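# Restore crashed deck: ware into assigned bays, lid on

## Task

After a crashed run, some labware is misplaced. Move each plate and block into a bay that the deck layout sheet assigns to that kind of item: deep-well block (sealed) to bay 11; sealed 96-well plates to bays 12, 31 and 41; sealed 384-well plate to bay 23; 96-well culture plate with lid to bay 43; all other bays stay empty. Seat the culture plate's lid fully down over its body. Every plate or block must finish lying flat within its bay's corner pieces, with its cut corner pointing to the back left. The result must hold on its own: release everything and move the grippers away at the end, and nothing may leave the table.

## Robot and tools

Robot: two arms, left_arm and right_arm, each ending in a parallel two-finger gripper. Bays are numbered row then column (bay 23 = row 2, column 3). Row 1 is nearest the arms and row 4 farthest; column 1 is on the arms' left and column 4 on their right. Column 4 bays sit on a raised floor. Items begin with the cut corner toward the back left, and only the camera images reveal where ware actually is.

Frame: one scene frame for both arms. Origin on the tabletop midway between the arms, +x reaching out over the table, +z upward, left_arm on the +y side. The names left and right do not refer to image sides. Reported hand positions can be slightly off, more so at long reach.

Gripper geometry: fingers extend along the gripper's +z axis and close along its y axis. end_effector_position is the spot between the pads when shut; fingertips stick out about 33 mm past it when closed and 9 mm when wide open. Closing pushes the tips roughly 24 mm farther from the arm, so keep that clearance above surfaces.

The row (used by both execute_actions and move): always one flat list of 20 numbers covering both arms, even if one arm is idle. Numbers 1-10 are left_arm: x, y, z (metres, absolute target for the gripper point in the scene frame), qw, qx, qy, qz (absolute target orientation, w first), then gripper position, force_limit, speed. Numbers 11-20 are the same for right_arm. The three gripper numbers are each in [-1, 1]. position: +1 fully open (140 mm), pads touch near -0.8, -1 closes until blocked. force_limit: about 14 N at -1, 60 N at 0, 107 N at +1. speed: pad gap rate about 30 mm/s at -1, 140 at 0, 250 at +1. These are commands, not offsets, so to leave an arm alone resend its last pose and gripper numbers exactly; a 0 is a real command. Reuse the same commanded quaternion each time rather than the drifted reported one. A target more than 0.6 m from the arm's last reported position along any of its gripper axes is refused.

execute_actions: argument actions, a list holding zero or one item. Empty list = just read the state. An item with rows (1 to 15 rows) and steps (up to 15, default 15) runs that many 1/30 s control steps, one row per step, repeating the final row. An item with only steps (up to 300) is a wait counted from the previous result. Optional pictures (boolean) toggles camera images. Each step the commanded pose is clipped to within 70 mm and 16 degrees of the measured pose, so long motions need several calls; check the reported pose afterward.

move: target is one 20-number row as above; speed is the path top speed in m/s, 0.002 to 0.5 (default 0.25), with turning capped at twice that in rad/s. Grippers travel straight toward their poses, finishing together, in 0.5 to 10 s; longer paths are cut off at 10 s. Gripper numbers apply at the start. No obstacle avoidance, including between arms. Result adds a move: line with the ending (done, off_target, moving, held, fault) and limits (paced = pose was clipped; held = a check blocked steps, after which the arm may lurch fast), plus distance from each target.

wait: seconds from 0 to 10; the robot gets nothing new.

zoom_image: camera (cam_head_left, cam_head_right, cam_left_wrist, cam_right_wrist) and region [x0, y0, x1, y1] in pixels, top-left origin, at most 504 by 504. Head images are 896x504, wrist images 504x504.

finished_scene: scene = number of the current scene; irreversible, grades it.

Results: state line per arm with position, quaternion and velocities. object_status: 0 moving, 1 blocked while opening, 2 blocked while closing (a grip; confirm this after closing), 3 reached target or pads met. position_measured is in counts, 3 open to 230 closed. To squeeze harder while at 2, raise force_limit and switch position between -1 and -0.98. A pose unreachable line and HELD steps mean the clearance check altered or withheld commands. Hand target shows where the controller is currently driving. MOTOR HOT warns of overheating; an OVER-TEMPERATURE FAULT brakes the arm.

Hazards: arms are stiff, so pushing even slightly past a firm contact can trigger a fault; faster touches hit harder. A torque at a joint's limit (waist/shoulder 312, elbow 147, wrist joints 41.4 N m, held weight included) or 144 N external force halts the arm for 10 s. Avoid arm-to-arm collisions, drops, slams, and anything leaving the table. Parts may be briefly tugged or nudged by outside disturbances. The simulation keeps running while replies are being written.

Each tool is called after "Emit:" as name(argument=value, ...), one argument or row to a line, values as JSON.

## Session

Emit:
execute_actions(
  actions=[],
)

Scene clock: 0.00 s of 12600.00 s.
left_arm: end_effector_position=(+0.7043, +0.6181, +0.3231) position_measured=3 object_status=3 end_effector_quat_wxyz=(-0.001, +1.000, -0.023, +0.001) end_effector_velocity=(-0.000, -0.001, +0.001) end_effector_angular_velocity=(+0.000, +0.000, -0.001) | right_arm: end_effector_position=(+0.5972, -0.4803, +0.3210) position_measured=3 object_status=3 end_effector_quat_wxyz=(+0.001, +0.997, +0.072, -0.000) end_effector_velocity=(+0.000, +0.000, +0.000) end_effector_angular_velocity=(+0.001, -0.000, -0.000)
Joint positions: left_arm=[-0.054  0.162  1.604  0.002  1.372  1.518] | right_arm=[-0.052  0.165  1.605 -0.001  1.372  1.519]
Joint velocities: left_arm=[-0.001 -0.001 -0.001  0.     0.001  0.   ] | right_arm=[-0.    -0.    -0.     0.001  0.    -0.   ]
Joint torques (N m, as the joint torque sensors report them, + toward a larger angle): no reading
Hand target (left_arm): +0.704, +0.618, +0.323; -0.001, +1.000, -0.023, +0.001
Hand target (right_arm): +0.597, -0.480, +0.321; +0.001, +0.997, +0.072, -0.000

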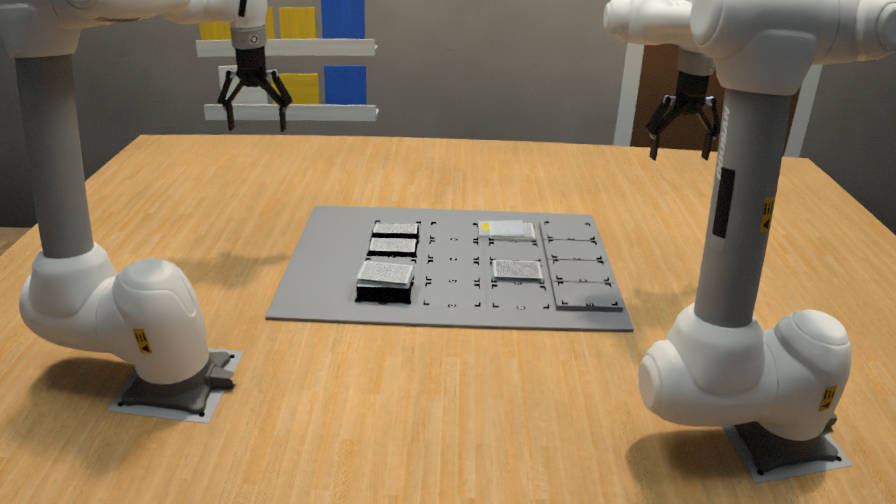

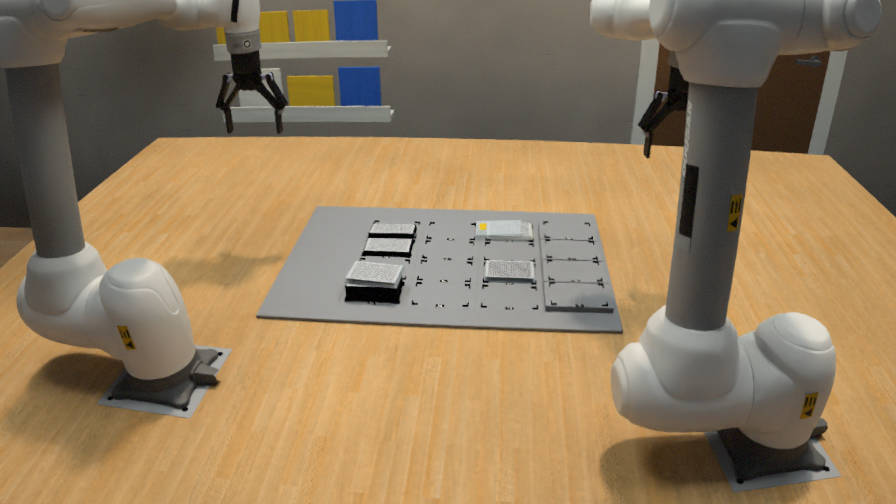

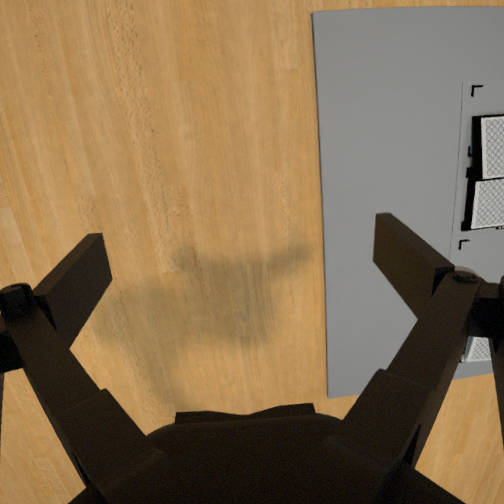

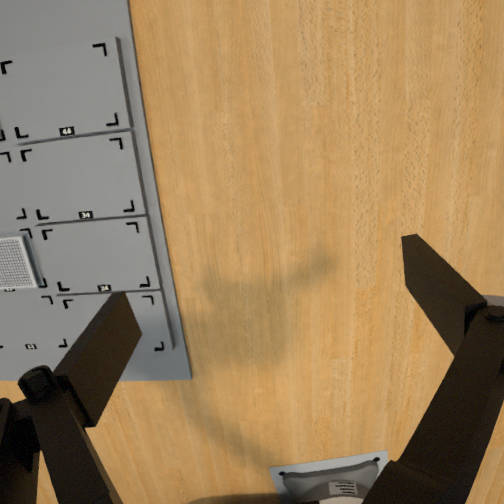

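Emit:
zoom_image(
  camera="cam_head_left",
  region=[330,200,640,330],
)

Emit:
move(
  target=[0.6,0.27,0.33,0,1,0,0,1,0,0,0.7,-0.12,0.33,0,1,0,0,1,0,0],
)

Region (330, 200, 640, 330) of cam_head_left's 896x504 image, scaled by 1.626, with more detail than that image has; it fills the top 211 rows of this view, and the rest is white.

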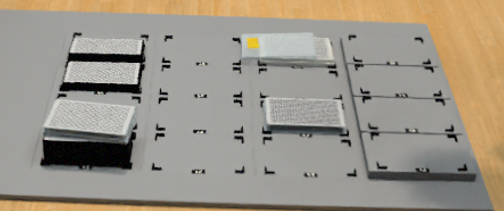

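Scene clock: 4.97 s of 12600.00 s.
left_arm: end_effector_position=(+0.6000, +0.2698, +0.3300) position_measured=3 object_status=3 end_effector_quat_wxyz=(+0.001, +1.000, +0.000, +0.000) end_effector_velocity=(-0.000, +0.000, -0.001) end_effector_angular_velocity=(+0.002, +0.002, +0.001) | right_arm: end_effector_position=(+0.6996, -0.1197, +0.3298) position_measured=3 object_status=3 end_effector_quat_wxyz=(-0.000, +1.000, -0.000, +0.000) end_effector_velocity=(+0.000, +0.002, -0.001) end_effector_angular_velocity=(-0.000, +0.001, +0.000)
Joint positions: left_arm=[-0.611  0.182  1.568 -0.001  1.39   0.914] | right_arm=[ 0.364  0.532  1.083 -0.     1.526  2.079]
Joint velocities: left_arm=[-0.     0.001 -0.     0.     0.001 -0.001] | right_arm=[ 0.001  0.003 -0.003  0.     0.001  0.001]
Joint torques (N m, as the joint torque sensors report them, + toward a larger angle): left_arm=[ -4.77 -66.13 -36.98   4.56   0.32  -0.66] | right_arm=[  0.2  -90.55 -40.9    4.54  -0.22  -0.46]
Hand target (left_arm): +0.600, +0.270, +0.330; +0.001, +1.000, +0.000, +0.000
Hand target (right_arm): +0.700, -0.120, +0.330; -0.000, +1.000, -0.000, +0.000
Off the commanded pose (left_arm): 0.000 m, 0 deg.
Off the commanded pose (right_arm): 0.001 m, 0 deg.
move: done

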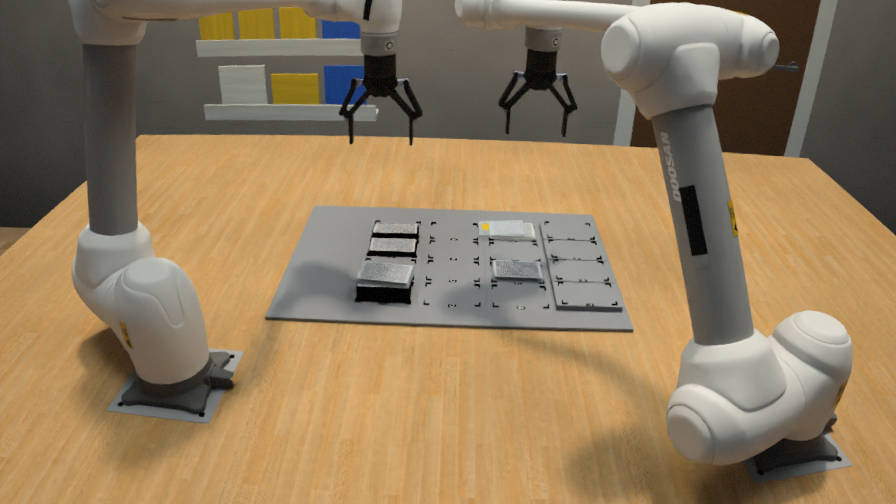

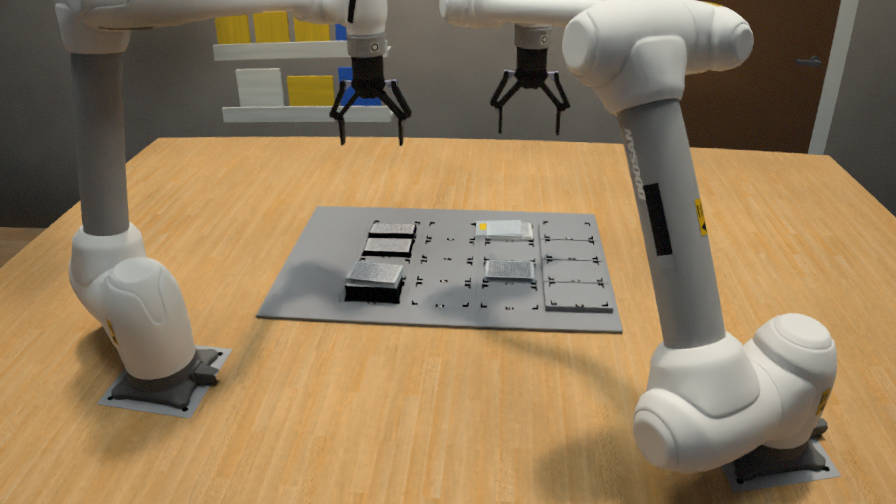

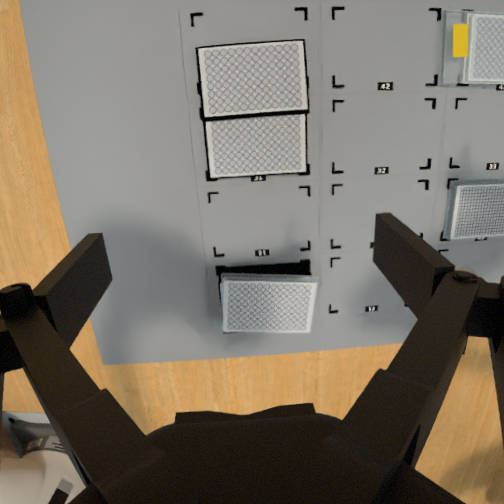

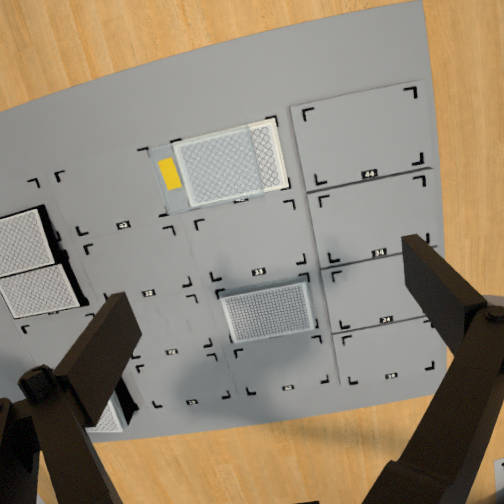

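Emit:
move(
  target=[0.47,0.24,0.14,0,1,0,0,1,0,0,0.78,-0.07,0.12,0,1,0,0,1,0,0],
)

Scene clock: 11.40 s of 12600.00 s.
left_arm: end_effector_position=(+0.4702, +0.2397, +0.1399) position_measured=3 object_status=3 end_effector_quat_wxyz=(+0.000, +1.000, -0.000, -0.000) end_effector_velocity=(+0.000, -0.000, -0.001) end_effector_angular_velocity=(+0.000, -0.001, -0.000) | right_arm: end_effector_position=(+0.7796, -0.0700, +0.1200) position_measured=3 object_status=3 end_effector_quat_wxyz=(-0.000, +1.000, +0.000, +0.000) end_effector_velocity=(+0.001, -0.000, -0.001) end_effector_angular_velocity=(+0.001, +0.001, -0.001)
Joint positions: left_arm=[-0.789  0.169  1.95  -0.001  1.022  0.737] | right_arm=[0.368 0.763 1.077 0.    1.302 2.083]
Joint velocities: left_arm=[-0.001  0.001  0.001  0.001 -0.002 -0.001] | right_arm=[-0.001  0.001 -0.001  0.002 -0.    -0.   ]
Joint torques (N m, as the joint torque sensors report them, + toward a larger angle): left_arm=[ -1.3  -57.3  -32.78   3.94   0.25  -0.37] | right_arm=[   1.24 -108.54  -42.1     4.14   -0.37   -0.32]
Hand target (left_arm): +0.470, +0.240, +0.140; +0.000, +1.000, -0.000, -0.000
Hand target (right_arm): +0.780, -0.070, +0.120; -0.000, +1.000, +0.000, -0.000
Off the commanded pose (left_arm): 0.000 m, 0 deg.
Off the commanded pose (right_arm): 0.000 m, 0 deg.
After step 90, 2.03 s passed at rest.
move: done

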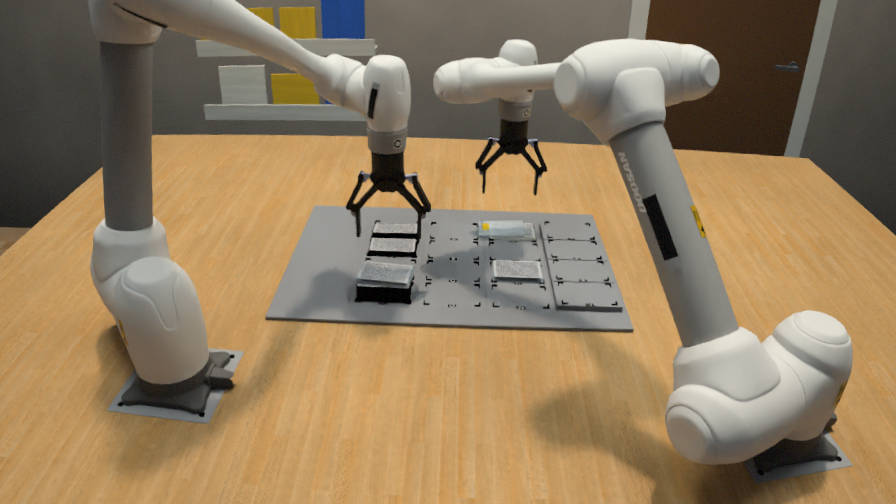

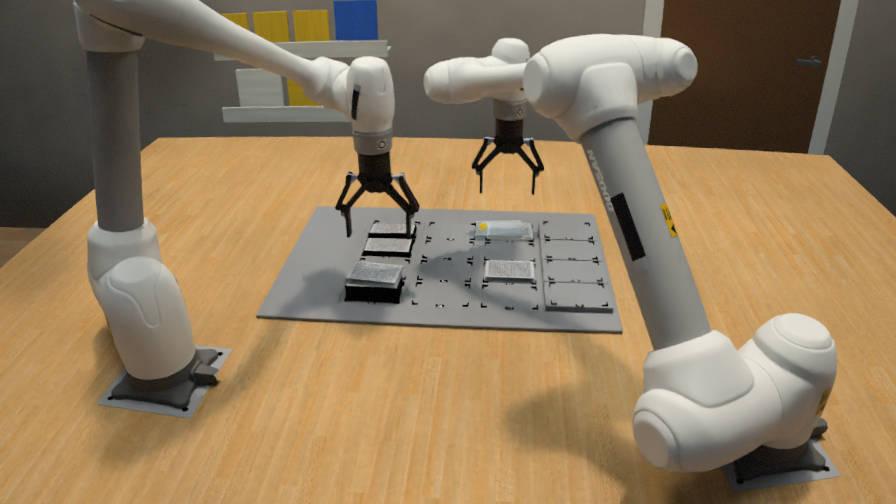

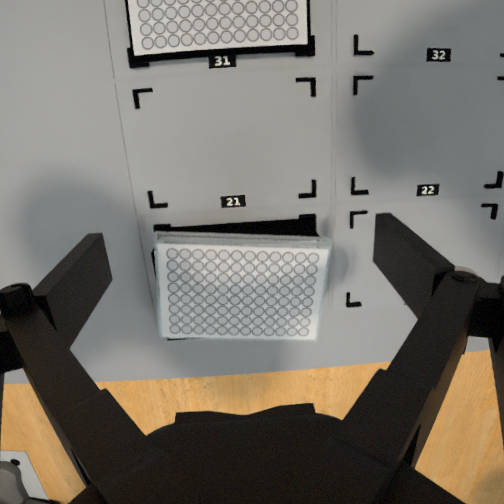

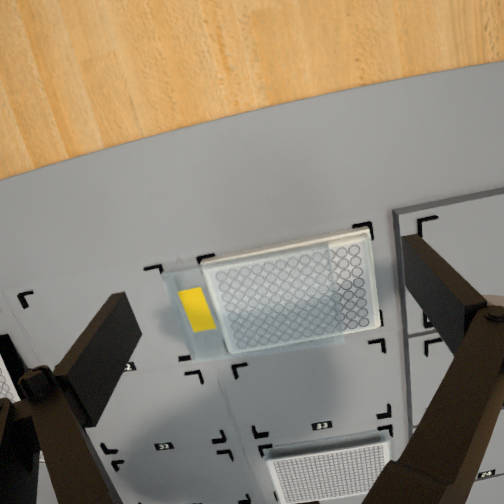

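Emit:
move(
  target=[0.405,0.245,0.09,0,0.9984,-0.056,0,1,0,0,0.715,-0.055,0.065,0,1,0,0,1,0,0],
  speed=0.15,
)

Scene clock: 21.80 s of 12600.00 s.
left_arm: end_effector_position=(+0.4051, +0.2449, +0.0900) position_measured=3 object_status=3 end_effector_quat_wxyz=(+0.000, +0.998, -0.056, -0.000) end_effector_velocity=(-0.001, -0.000, -0.001) end_effector_angular_velocity=(-0.000, +0.001, -0.000) | right_arm: end_effector_position=(+0.7149, -0.0551, +0.0651) position_measured=3 object_status=3 end_effector_quat_wxyz=(-0.000, +1.000, +0.000, -0.000) end_effector_velocity=(-0.001, +0.001, +0.000) end_effector_angular_velocity=(+0.001, -0.001, +0.001)
Joint positions: left_arm=[-0.873  0.148  2.084 -0.     0.91   0.764] | right_arm=[0.417 0.718 1.261 0.    1.163 2.132]
Joint velocities: left_arm=[-0.001  0.     0.002 -0.001 -0.002  0.   ] | right_arm=[ 0.001 -0.002  0.002 -0.    -0.001  0.   ]
Joint torques (N m, as the joint torque sensors report them, + toward a larger angle): left_arm=[ -2.14 -52.96 -30.31   3.59   0.3   -0.41] | right_arm=[   2.3  -106.11  -40.02    4.46   -0.07   -0.34]
Hand target (left_arm): +0.405, +0.245, +0.090; +0.000, +0.998, -0.056, -0.000
Hand target (right_arm): +0.715, -0.055, +0.065; -0.000, +1.000, +0.000, +0.000
Off the commanded pose (left_arm): 0.000 m, 0 deg.
Off the commanded pose (right_arm): 0.000 m, 0 deg.
After step 90, 6.40 s passed at rest.
move: done

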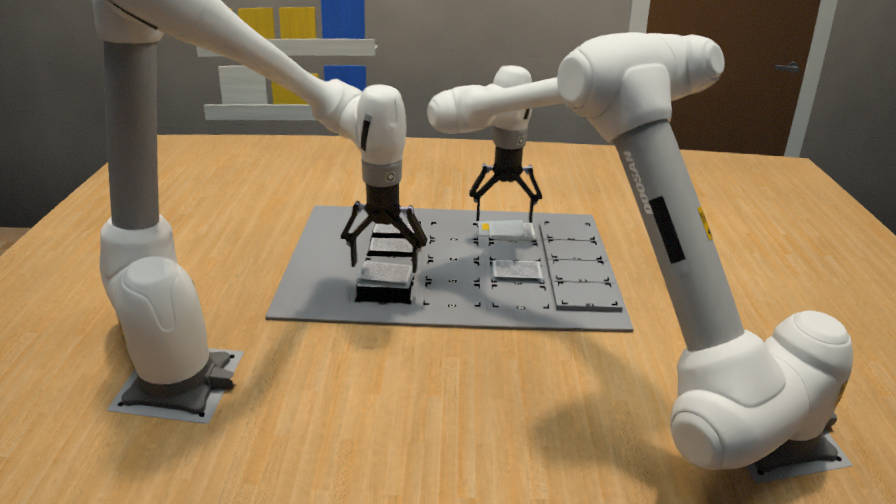

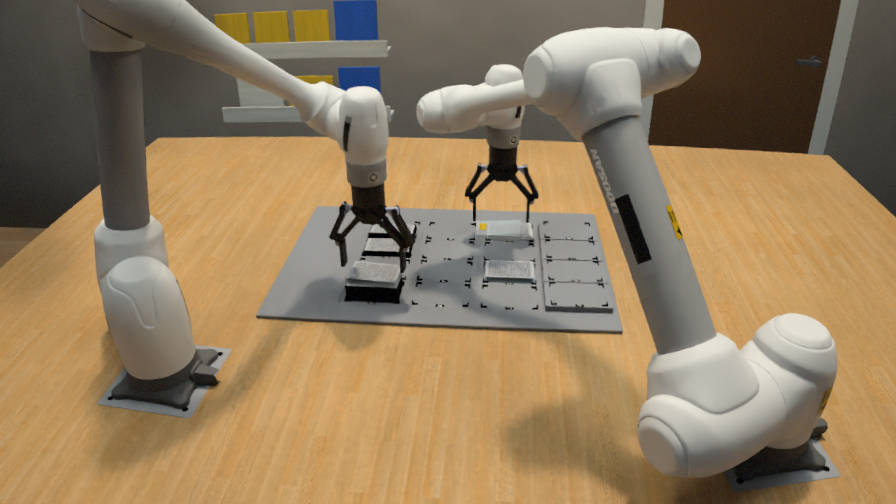

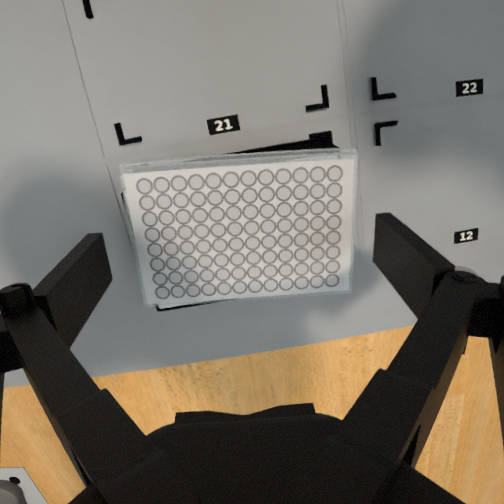

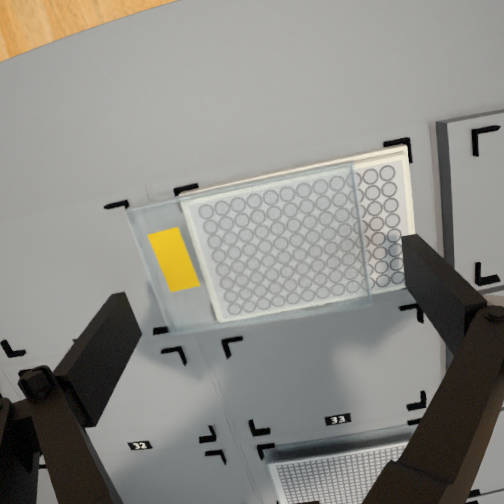

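Emit:
move(
  target=[0.403,0.244,0.072,0,0.9984,-0.058,0,1,0,0,0.718,-0.050,0.046,0,1,0,0,1,0,0],
  speed=0.05,
)

Emit:
zoom_image(
  camera="cam_head_left",
  region=[340,190,560,320],
)

Scene clock: 27.20 s of 12600.00 s.
left_arm: end_effector_position=(+0.4030, +0.2440, +0.0721) position_measured=3 object_status=3 end_effector_quat_wxyz=(+0.000, +0.998, -0.058, -0.000) end_effector_velocity=(-0.001, -0.000, -0.001) end_effector_angular_velocity=(+0.001, +0.001, -0.001) | right_arm: end_effector_position=(+0.7180, -0.0500, +0.0461) position_measured=3 object_status=3 end_effector_quat_wxyz=(-0.000, +1.000, +0.000, +0.000) end_effector_velocity=(-0.001, +0.001, -0.001) end_effector_angular_velocity=(-0.001, +0.001, +0.001)
Joint positions: left_arm=[-0.878  0.168  2.1   -0.     0.873  0.764] | right_arm=[ 0.42   0.739  1.259 -0.     1.143  2.135]
Joint velocities: left_arm=[-0.002  0.001  0.001 -0.001 -0.     0.   ] | right_arm=[ 0.001  0.001  0.    -0.    -0.001  0.   ]
Joint torques (N m, as the joint torque sensors report them, + toward a larger angle): left_arm=[ -1.29 -55.81 -28.32   3.57   0.21  -0.42] | right_arm=[   0.22 -109.9   -38.41    4.7    -0.17   -0.57]
Hand target (left_arm): +0.403, +0.244, +0.072; +0.000, +0.998, -0.058, -0.000
Hand target (right_arm): +0.718, -0.050, +0.046; -0.000, +1.000, +0.000, -0.000
Off the commanded pose (left_arm): 0.000 m, 0 deg.
Off the commanded pose (right_arm): 0.000 m, 0 deg.
After step 90, 1.63 s passed at rest.
move: done

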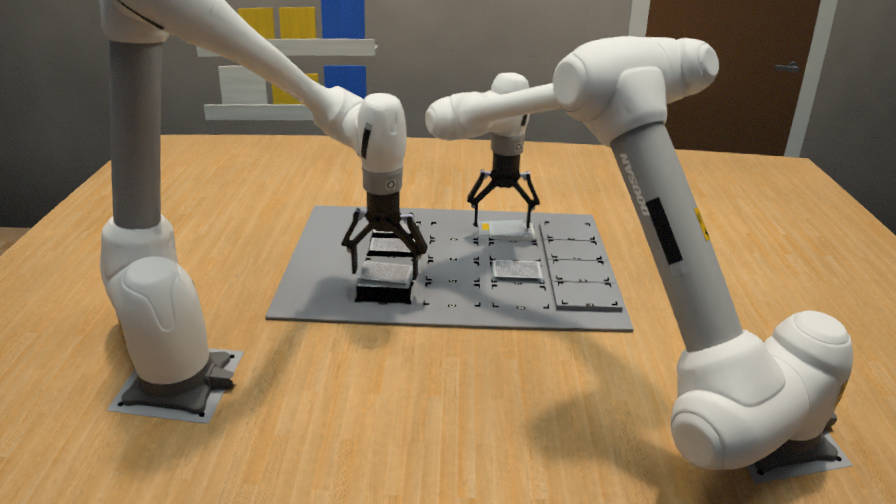

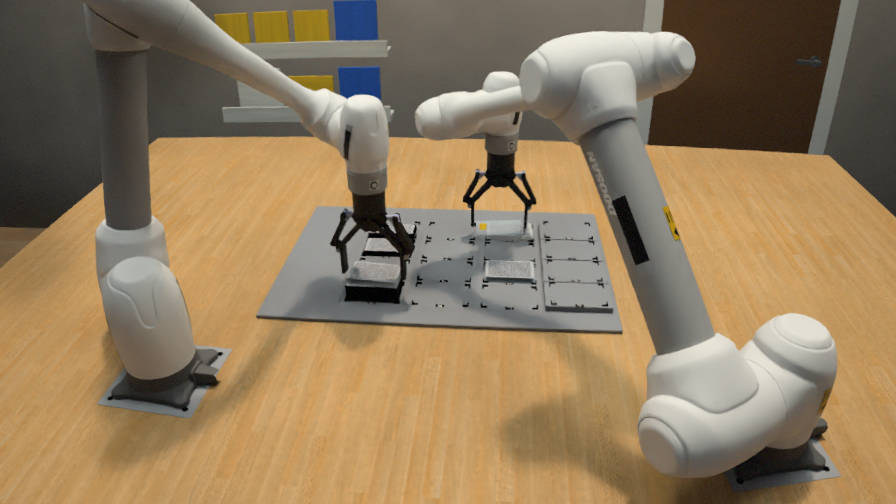

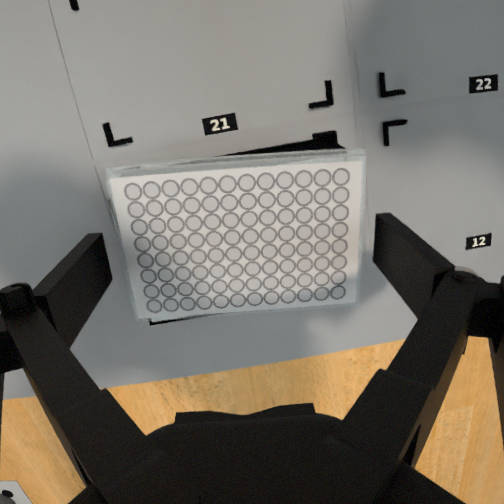

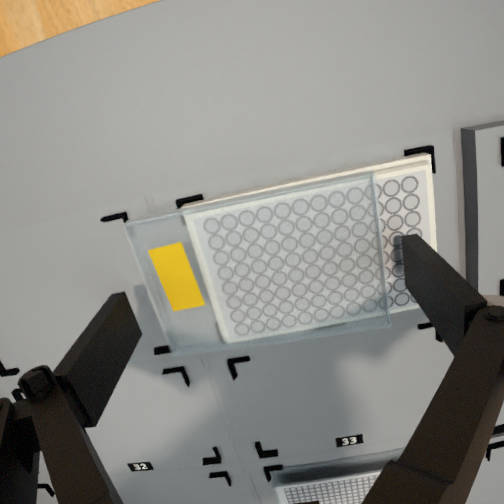

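Region (340, 190, 560, 320) of cam_head_left's 896x504 image, scaled by 2.291, with more detail than that image has; it fills the top 298 rows of this view, and the rest is white.

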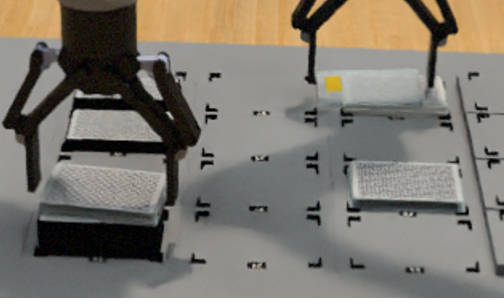

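Emit:
move(
  target=[0.403,0.244,0.067,0,0.9984,-0.058,0,1,0,0,0.718,-0.049,0.038,0,1,0,0,1,0,0],
  speed=0.03,
)

Emit:
move(
  target=[0.403,0.244,0.067,0,0.9984,-0.058,0,-1,-0.3,-0.8,0.718,-0.049,0.038,0,1,0,0,-1,-0.5,-0.8],
)

Emit:
zoom_image(
  camera="cam_head_left",
  region=[340,190,560,320],
)

Scene clock: 35.13 s of 12600.00 s.
left_arm: end_effector_position=(+0.4030, +0.2440, +0.0670) position_measured=3 object_status=3 end_effector_quat_wxyz=(+0.000, +0.998, -0.058, -0.000) end_effector_velocity=(+0.000, -0.000, -0.001) end_effector_angular_velocity=(+0.000, -0.001, -0.002) | right_arm: end_effector_position=(+0.7180, -0.0490, +0.0381) position_measured=3 object_status=3 end_effector_quat_wxyz=(-0.000, +1.000, +0.000, +0.000) end_effector_velocity=(-0.000, +0.001, -0.002) end_effector_angular_velocity=(-0.000, +0.001, +0.000)
Joint positions: left_arm=[-0.878  0.174  2.105 -0.     0.863  0.764] | right_arm=[ 0.421  0.746  1.263 -0.     1.132  2.136]
Joint velocities: left_arm=[-0.001  0.001  0.001  0.001 -0.002  0.   ] | right_arm=[ 0.001  0.002  0.     0.    -0.001  0.   ]
Joint torques (N m, as the joint torque sensors report them, + toward a larger angle): left_arm=[ -1.29 -54.   -28.09   3.43   0.39  -0.43] | right_arm=[   0.44 -104.82  -37.31    4.14   -0.03   -0.57]
Hand target (left_arm): +0.403, +0.244, +0.067; +0.000, +0.998, -0.058, -0.000
Hand target (right_arm): +0.718, -0.049, +0.038; -0.000, +1.000, +0.000, -0.000
Off the commanded pose (left_arm): 0.000 m, 0 deg.
Off the commanded pose (right_arm): 0.000 m, 0 deg.
After step 90, 4.23 s passed at rest.
move: done

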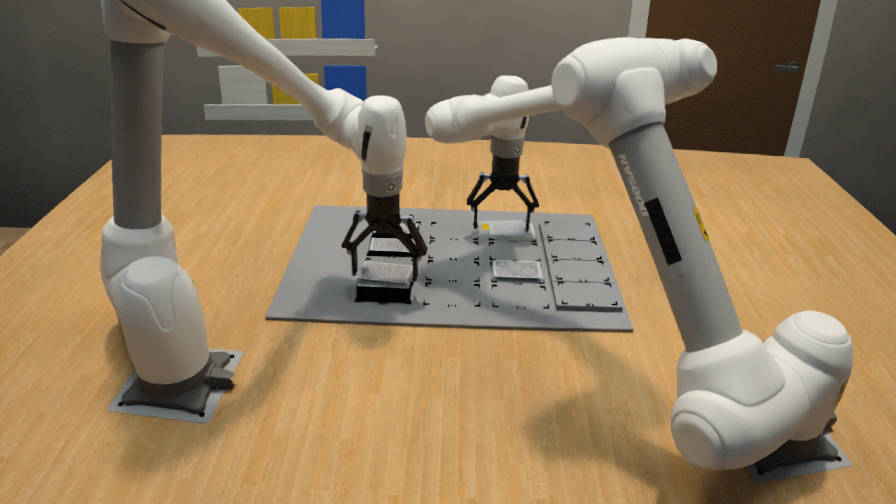

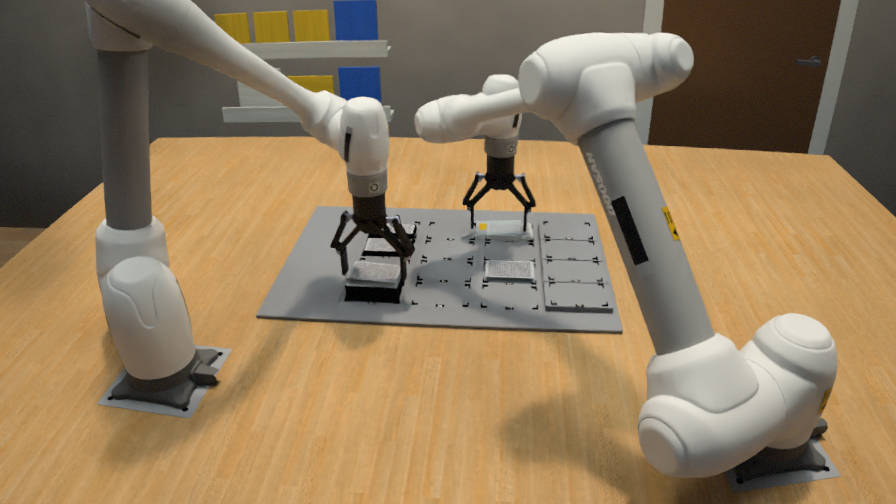

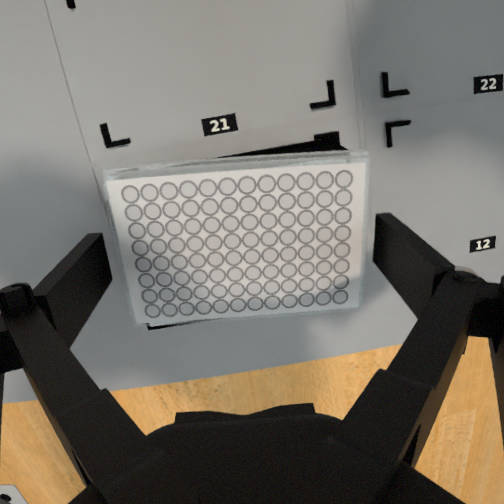

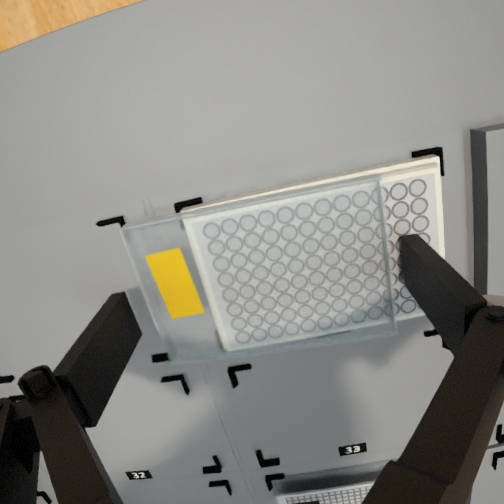

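Scene clock: 35.83 s of 12600.00 s.
left_arm: end_effector_position=(+0.4030, +0.2440, +0.0670) position_measured=32 object_status=2 end_effector_quat_wxyz=(-0.000, +0.998, -0.058, +0.000) end_effector_velocity=(+0.000, +0.000, +0.000) end_effector_angular_velocity=(+0.000, +0.000, -0.000) | right_arm: end_effector_position=(+0.7182, -0.0490, +0.0386) position_measured=42 object_status=2 end_effector_quat_wxyz=(-0.000, +1.000, +0.000, +0.000) end_effector_velocity=(-0.001, +0.000, -0.001) end_effector_angular_velocity=(+0.000, +0.002, -0.000)
Joint positions: left_arm=[-0.878  0.174  2.105  0.     0.863  0.764] | right_arm=[ 0.421  0.746  1.263 -0.     1.133  2.136]
Joint velocities: left_arm=[ 0.001 -0.    -0.    -0.     0.001  0.001] | right_arm=[ 0.     0.001  0.001  0.002 -0.     0.   ]
Joint torques (N m, as the joint torque sensors report them, + toward a larger angle): left_arm=[ -2.39 -43.25 -22.69   2.76  -1.57  -0.16] | right_arm=[ 28.55 -11.23   0.69  19.37 -12.58  -0.62]
Hand target (left_arm): +0.403, +0.244, +0.067; -0.000, +0.998, -0.058, +0.000
Hand target (right_arm): +0.718, -0.049, +0.038; +0.000, +1.000, -0.000, +0.000
Off the commanded pose (left_arm): 0.000 m, 0 deg.
Off the commanded pose (right_arm): 0.001 m, 0 deg.
move: done

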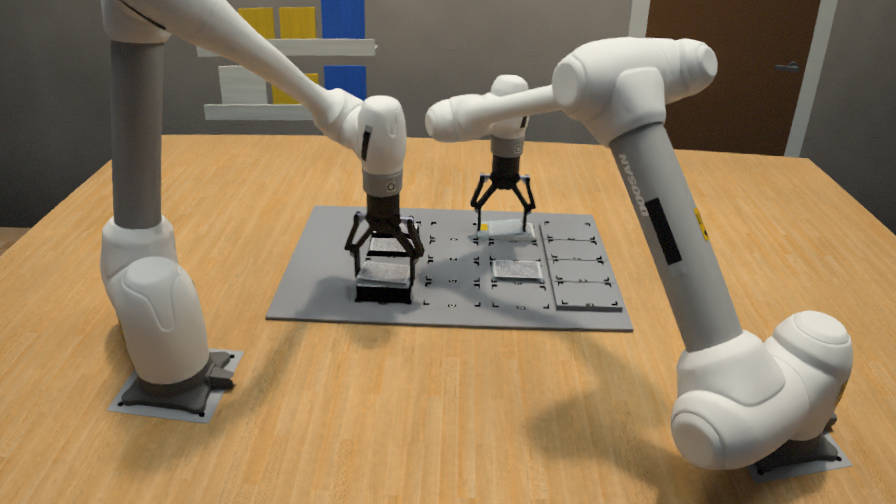

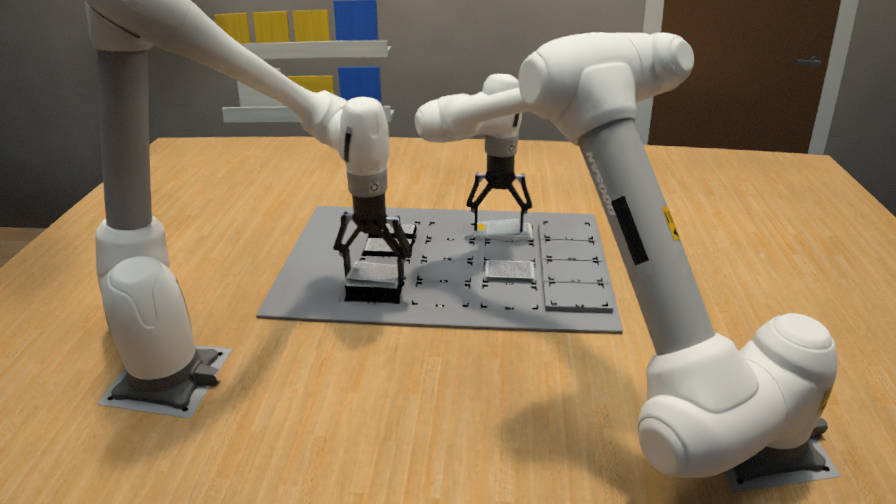

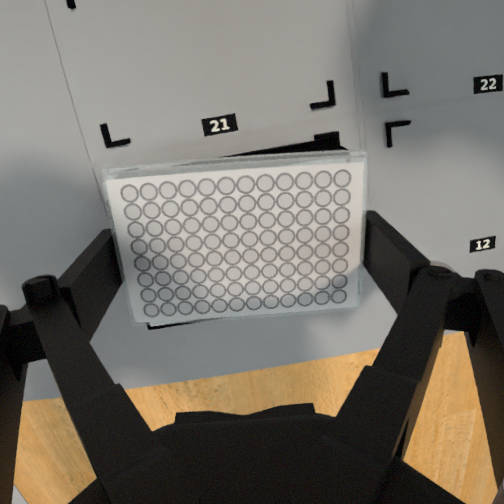

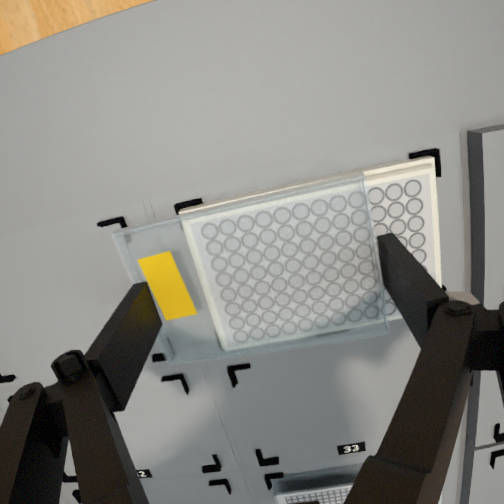

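Region (340, 190, 560, 320) of cam_head_left's 896x504 image, scaled by 2.291, with more detail than that image has; it fills the top 298 rows of this view, and the rest is white.

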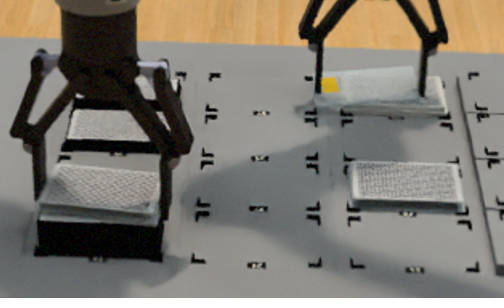

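Emit:
move(
  target=[0.403,0.244,0.085,0,1,0,0,-1,-0.3,-0.8,0.718,-0.049,0.08,0,1,0,0,1,-0.5,1],
  speed=0.1,
)

Emit:
move(
  target=[0.403,0.28,0.085,0,1,0,0,-1,-0.3,-0.8,0.718,0.045,0.08,0,1,0,0,-1,-0.5,1],
  speed=0.15,
)

Emit:
move(
  target=[0.403,0.28,0.085,0,1,0,0,-1,-0.3,-0.8,0.718,0.045,0.046,0,1,0,0,-1,-0.5,1],
  speed=0.06,
)

Emit:
zoom_image(
  camera="cam_head_left",
  region=[430,190,560,260],
)

Scene clock: 49.50 s of 12600.00 s.
left_arm: end_effector_position=(+0.4030, +0.2440, +0.0849) position_measured=32 object_status=2 end_effector_quat_wxyz=(+0.000, +1.000, +0.000, -0.000) end_effector_velocity=(+0.000, +0.001, +0.001) end_effector_angular_velocity=(+0.002, +0.000, +0.007) | right_arm: end_effector_position=(+0.7225, -0.0502, +0.0529) position_measured=128 object_status=2 end_effector_quat_wxyz=(+0.000, +1.000, +0.001, +0.007) end_effector_velocity=(-0.000, +0.001, -0.000) end_effector_angular_velocity=(+0.000, +0.000, +0.001)
Joint positions: left_arm=[-0.877  0.153  2.089 -0.     0.899  0.648] | right_arm=[ 0.42   0.735  1.255 -0.009  1.141  2.136]
Joint velocities: left_arm=[ 0.001 -0.001 -0.001  0.001  0.003 -0.007] | right_arm=[ 0.001  0.    -0.001  0.     0.    -0.   ]
Joint torques (N m, as the joint torque sensors report them, + toward a larger angle): left_arm=[ -1.6  -52.71 -29.37   3.68  -0.1   -0.71] | right_arm=[  6.19 -66.89 -23.21   3.33  -3.93  -0.05]
Hand target (left_arm): +0.403, +0.244, +0.085; -0.000, +1.000, +0.000, +0.000
Hand target (right_arm): +0.722, -0.050, +0.052; +0.001, +1.000, +0.001, +0.006
Off the commanded pose (left_arm): 0.000 m, 0 deg.
Off the commanded pose (right_arm): 0.028 m, 1 deg.
FORCE FAULT: contact force on the right arm reached its limit, and that arm stopped for 10 seconds. The contact can be on any part of that arm, not only on its tool. That arm ran no command of this call. That arm holds still and accepts commands again. Move the arm away from the contact; if what it grips holds it there, let go first. Pushing or pulling that hard again can fault the arm again.
The stop of the right arm began at step 24 of this call (marked STOPPED below). From that step on that arm followed nothing that you had sent. Nothing is kept back now.
Steps of this call (steps 1 to 340: nothing new was sent; then 1.47 s passed at rest). Readings (end_effector_position | what the end effector reports):
1: left_arm (+0.4030, +0.2440, +0.0670) | right_arm (+0.7182, -0.0490, +0.0385) | left_arm position_measured=32 object_status=2 | right_arm position_measured=42 object_status=2
2: left_arm (+0.4030, +0.2440, +0.0670) | right_arm (+0.7181, -0.0490, +0.0385) | left_arm position_measured=32 object_status=2 | right_arm position_measured=42 object_status=2
4: left_arm (+0.4030, +0.2440, +0.0670) | right_arm (+0.7181, -0.0490, +0.0384) | left_arm position_measured=32 object_status=2 | right_arm position_measured=42 object_status=2
8: left_arm (+0.4030, +0.2440, +0.0670) | right_arm (+0.7181, -0.0490, +0.0382) | left_arm position_measured=32 object_status=2 | right_arm position_measured=42 object_status=2
24: left_arm (+0.4030, +0.2440, +0.0670) | right_arm (+0.7187, -0.0497, +0.0401) | left_arm position_measured=32 object_status=2 | right_arm position_measured=42 object_status=2 STOPPED (the right arm)
340: the state above
move: fault (right_arm)

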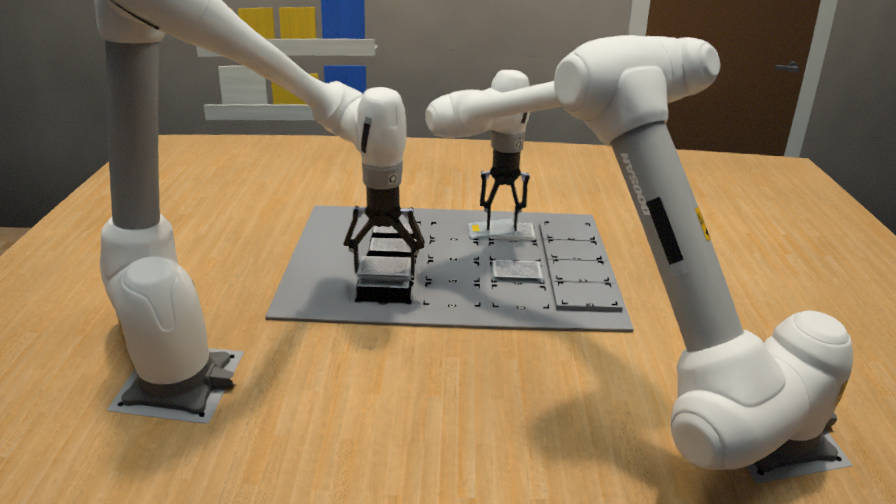

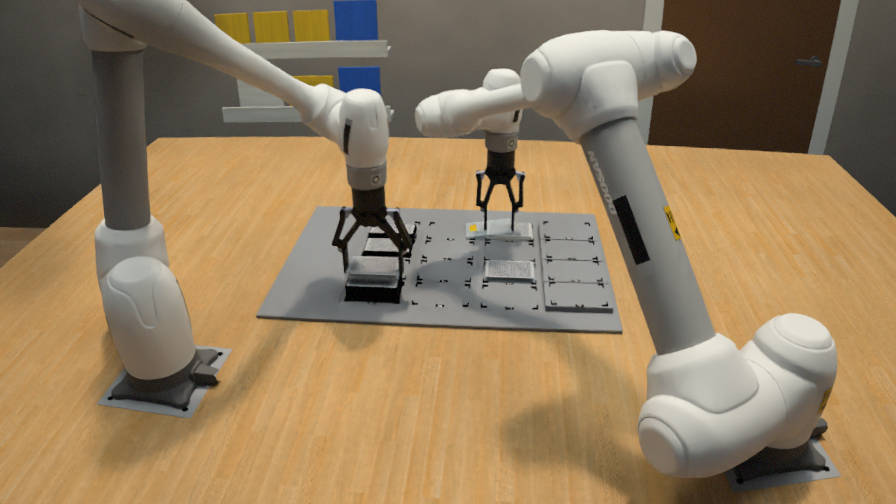

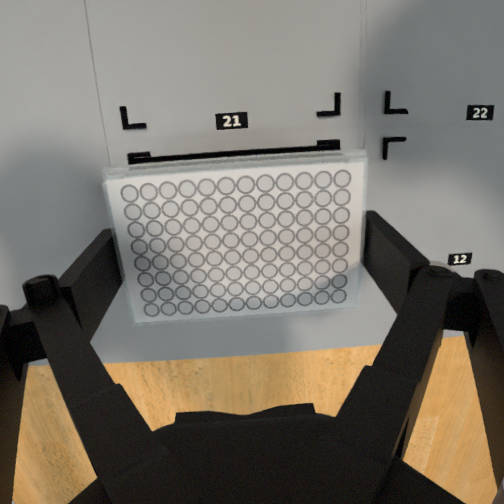

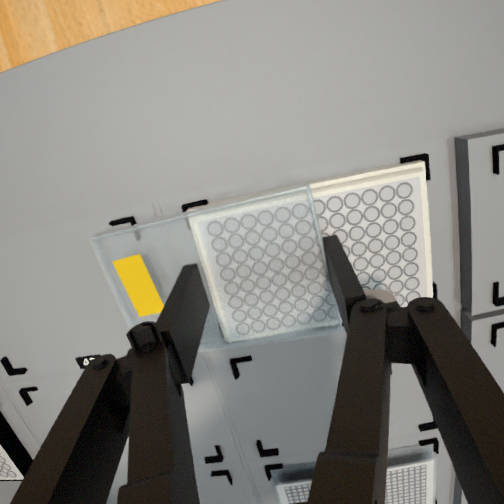

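not run: a fault stop came before this call.

not run: a fault stop came before this call.

Region (430, 190, 560, 260) of cam_head_left's 896x504 image, scaled by 3.877, with more detail than that image has; it fills the top 271 rows of this view, and the rest is white.

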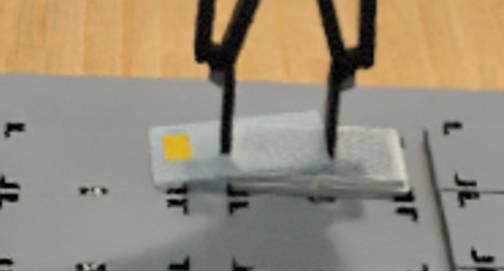

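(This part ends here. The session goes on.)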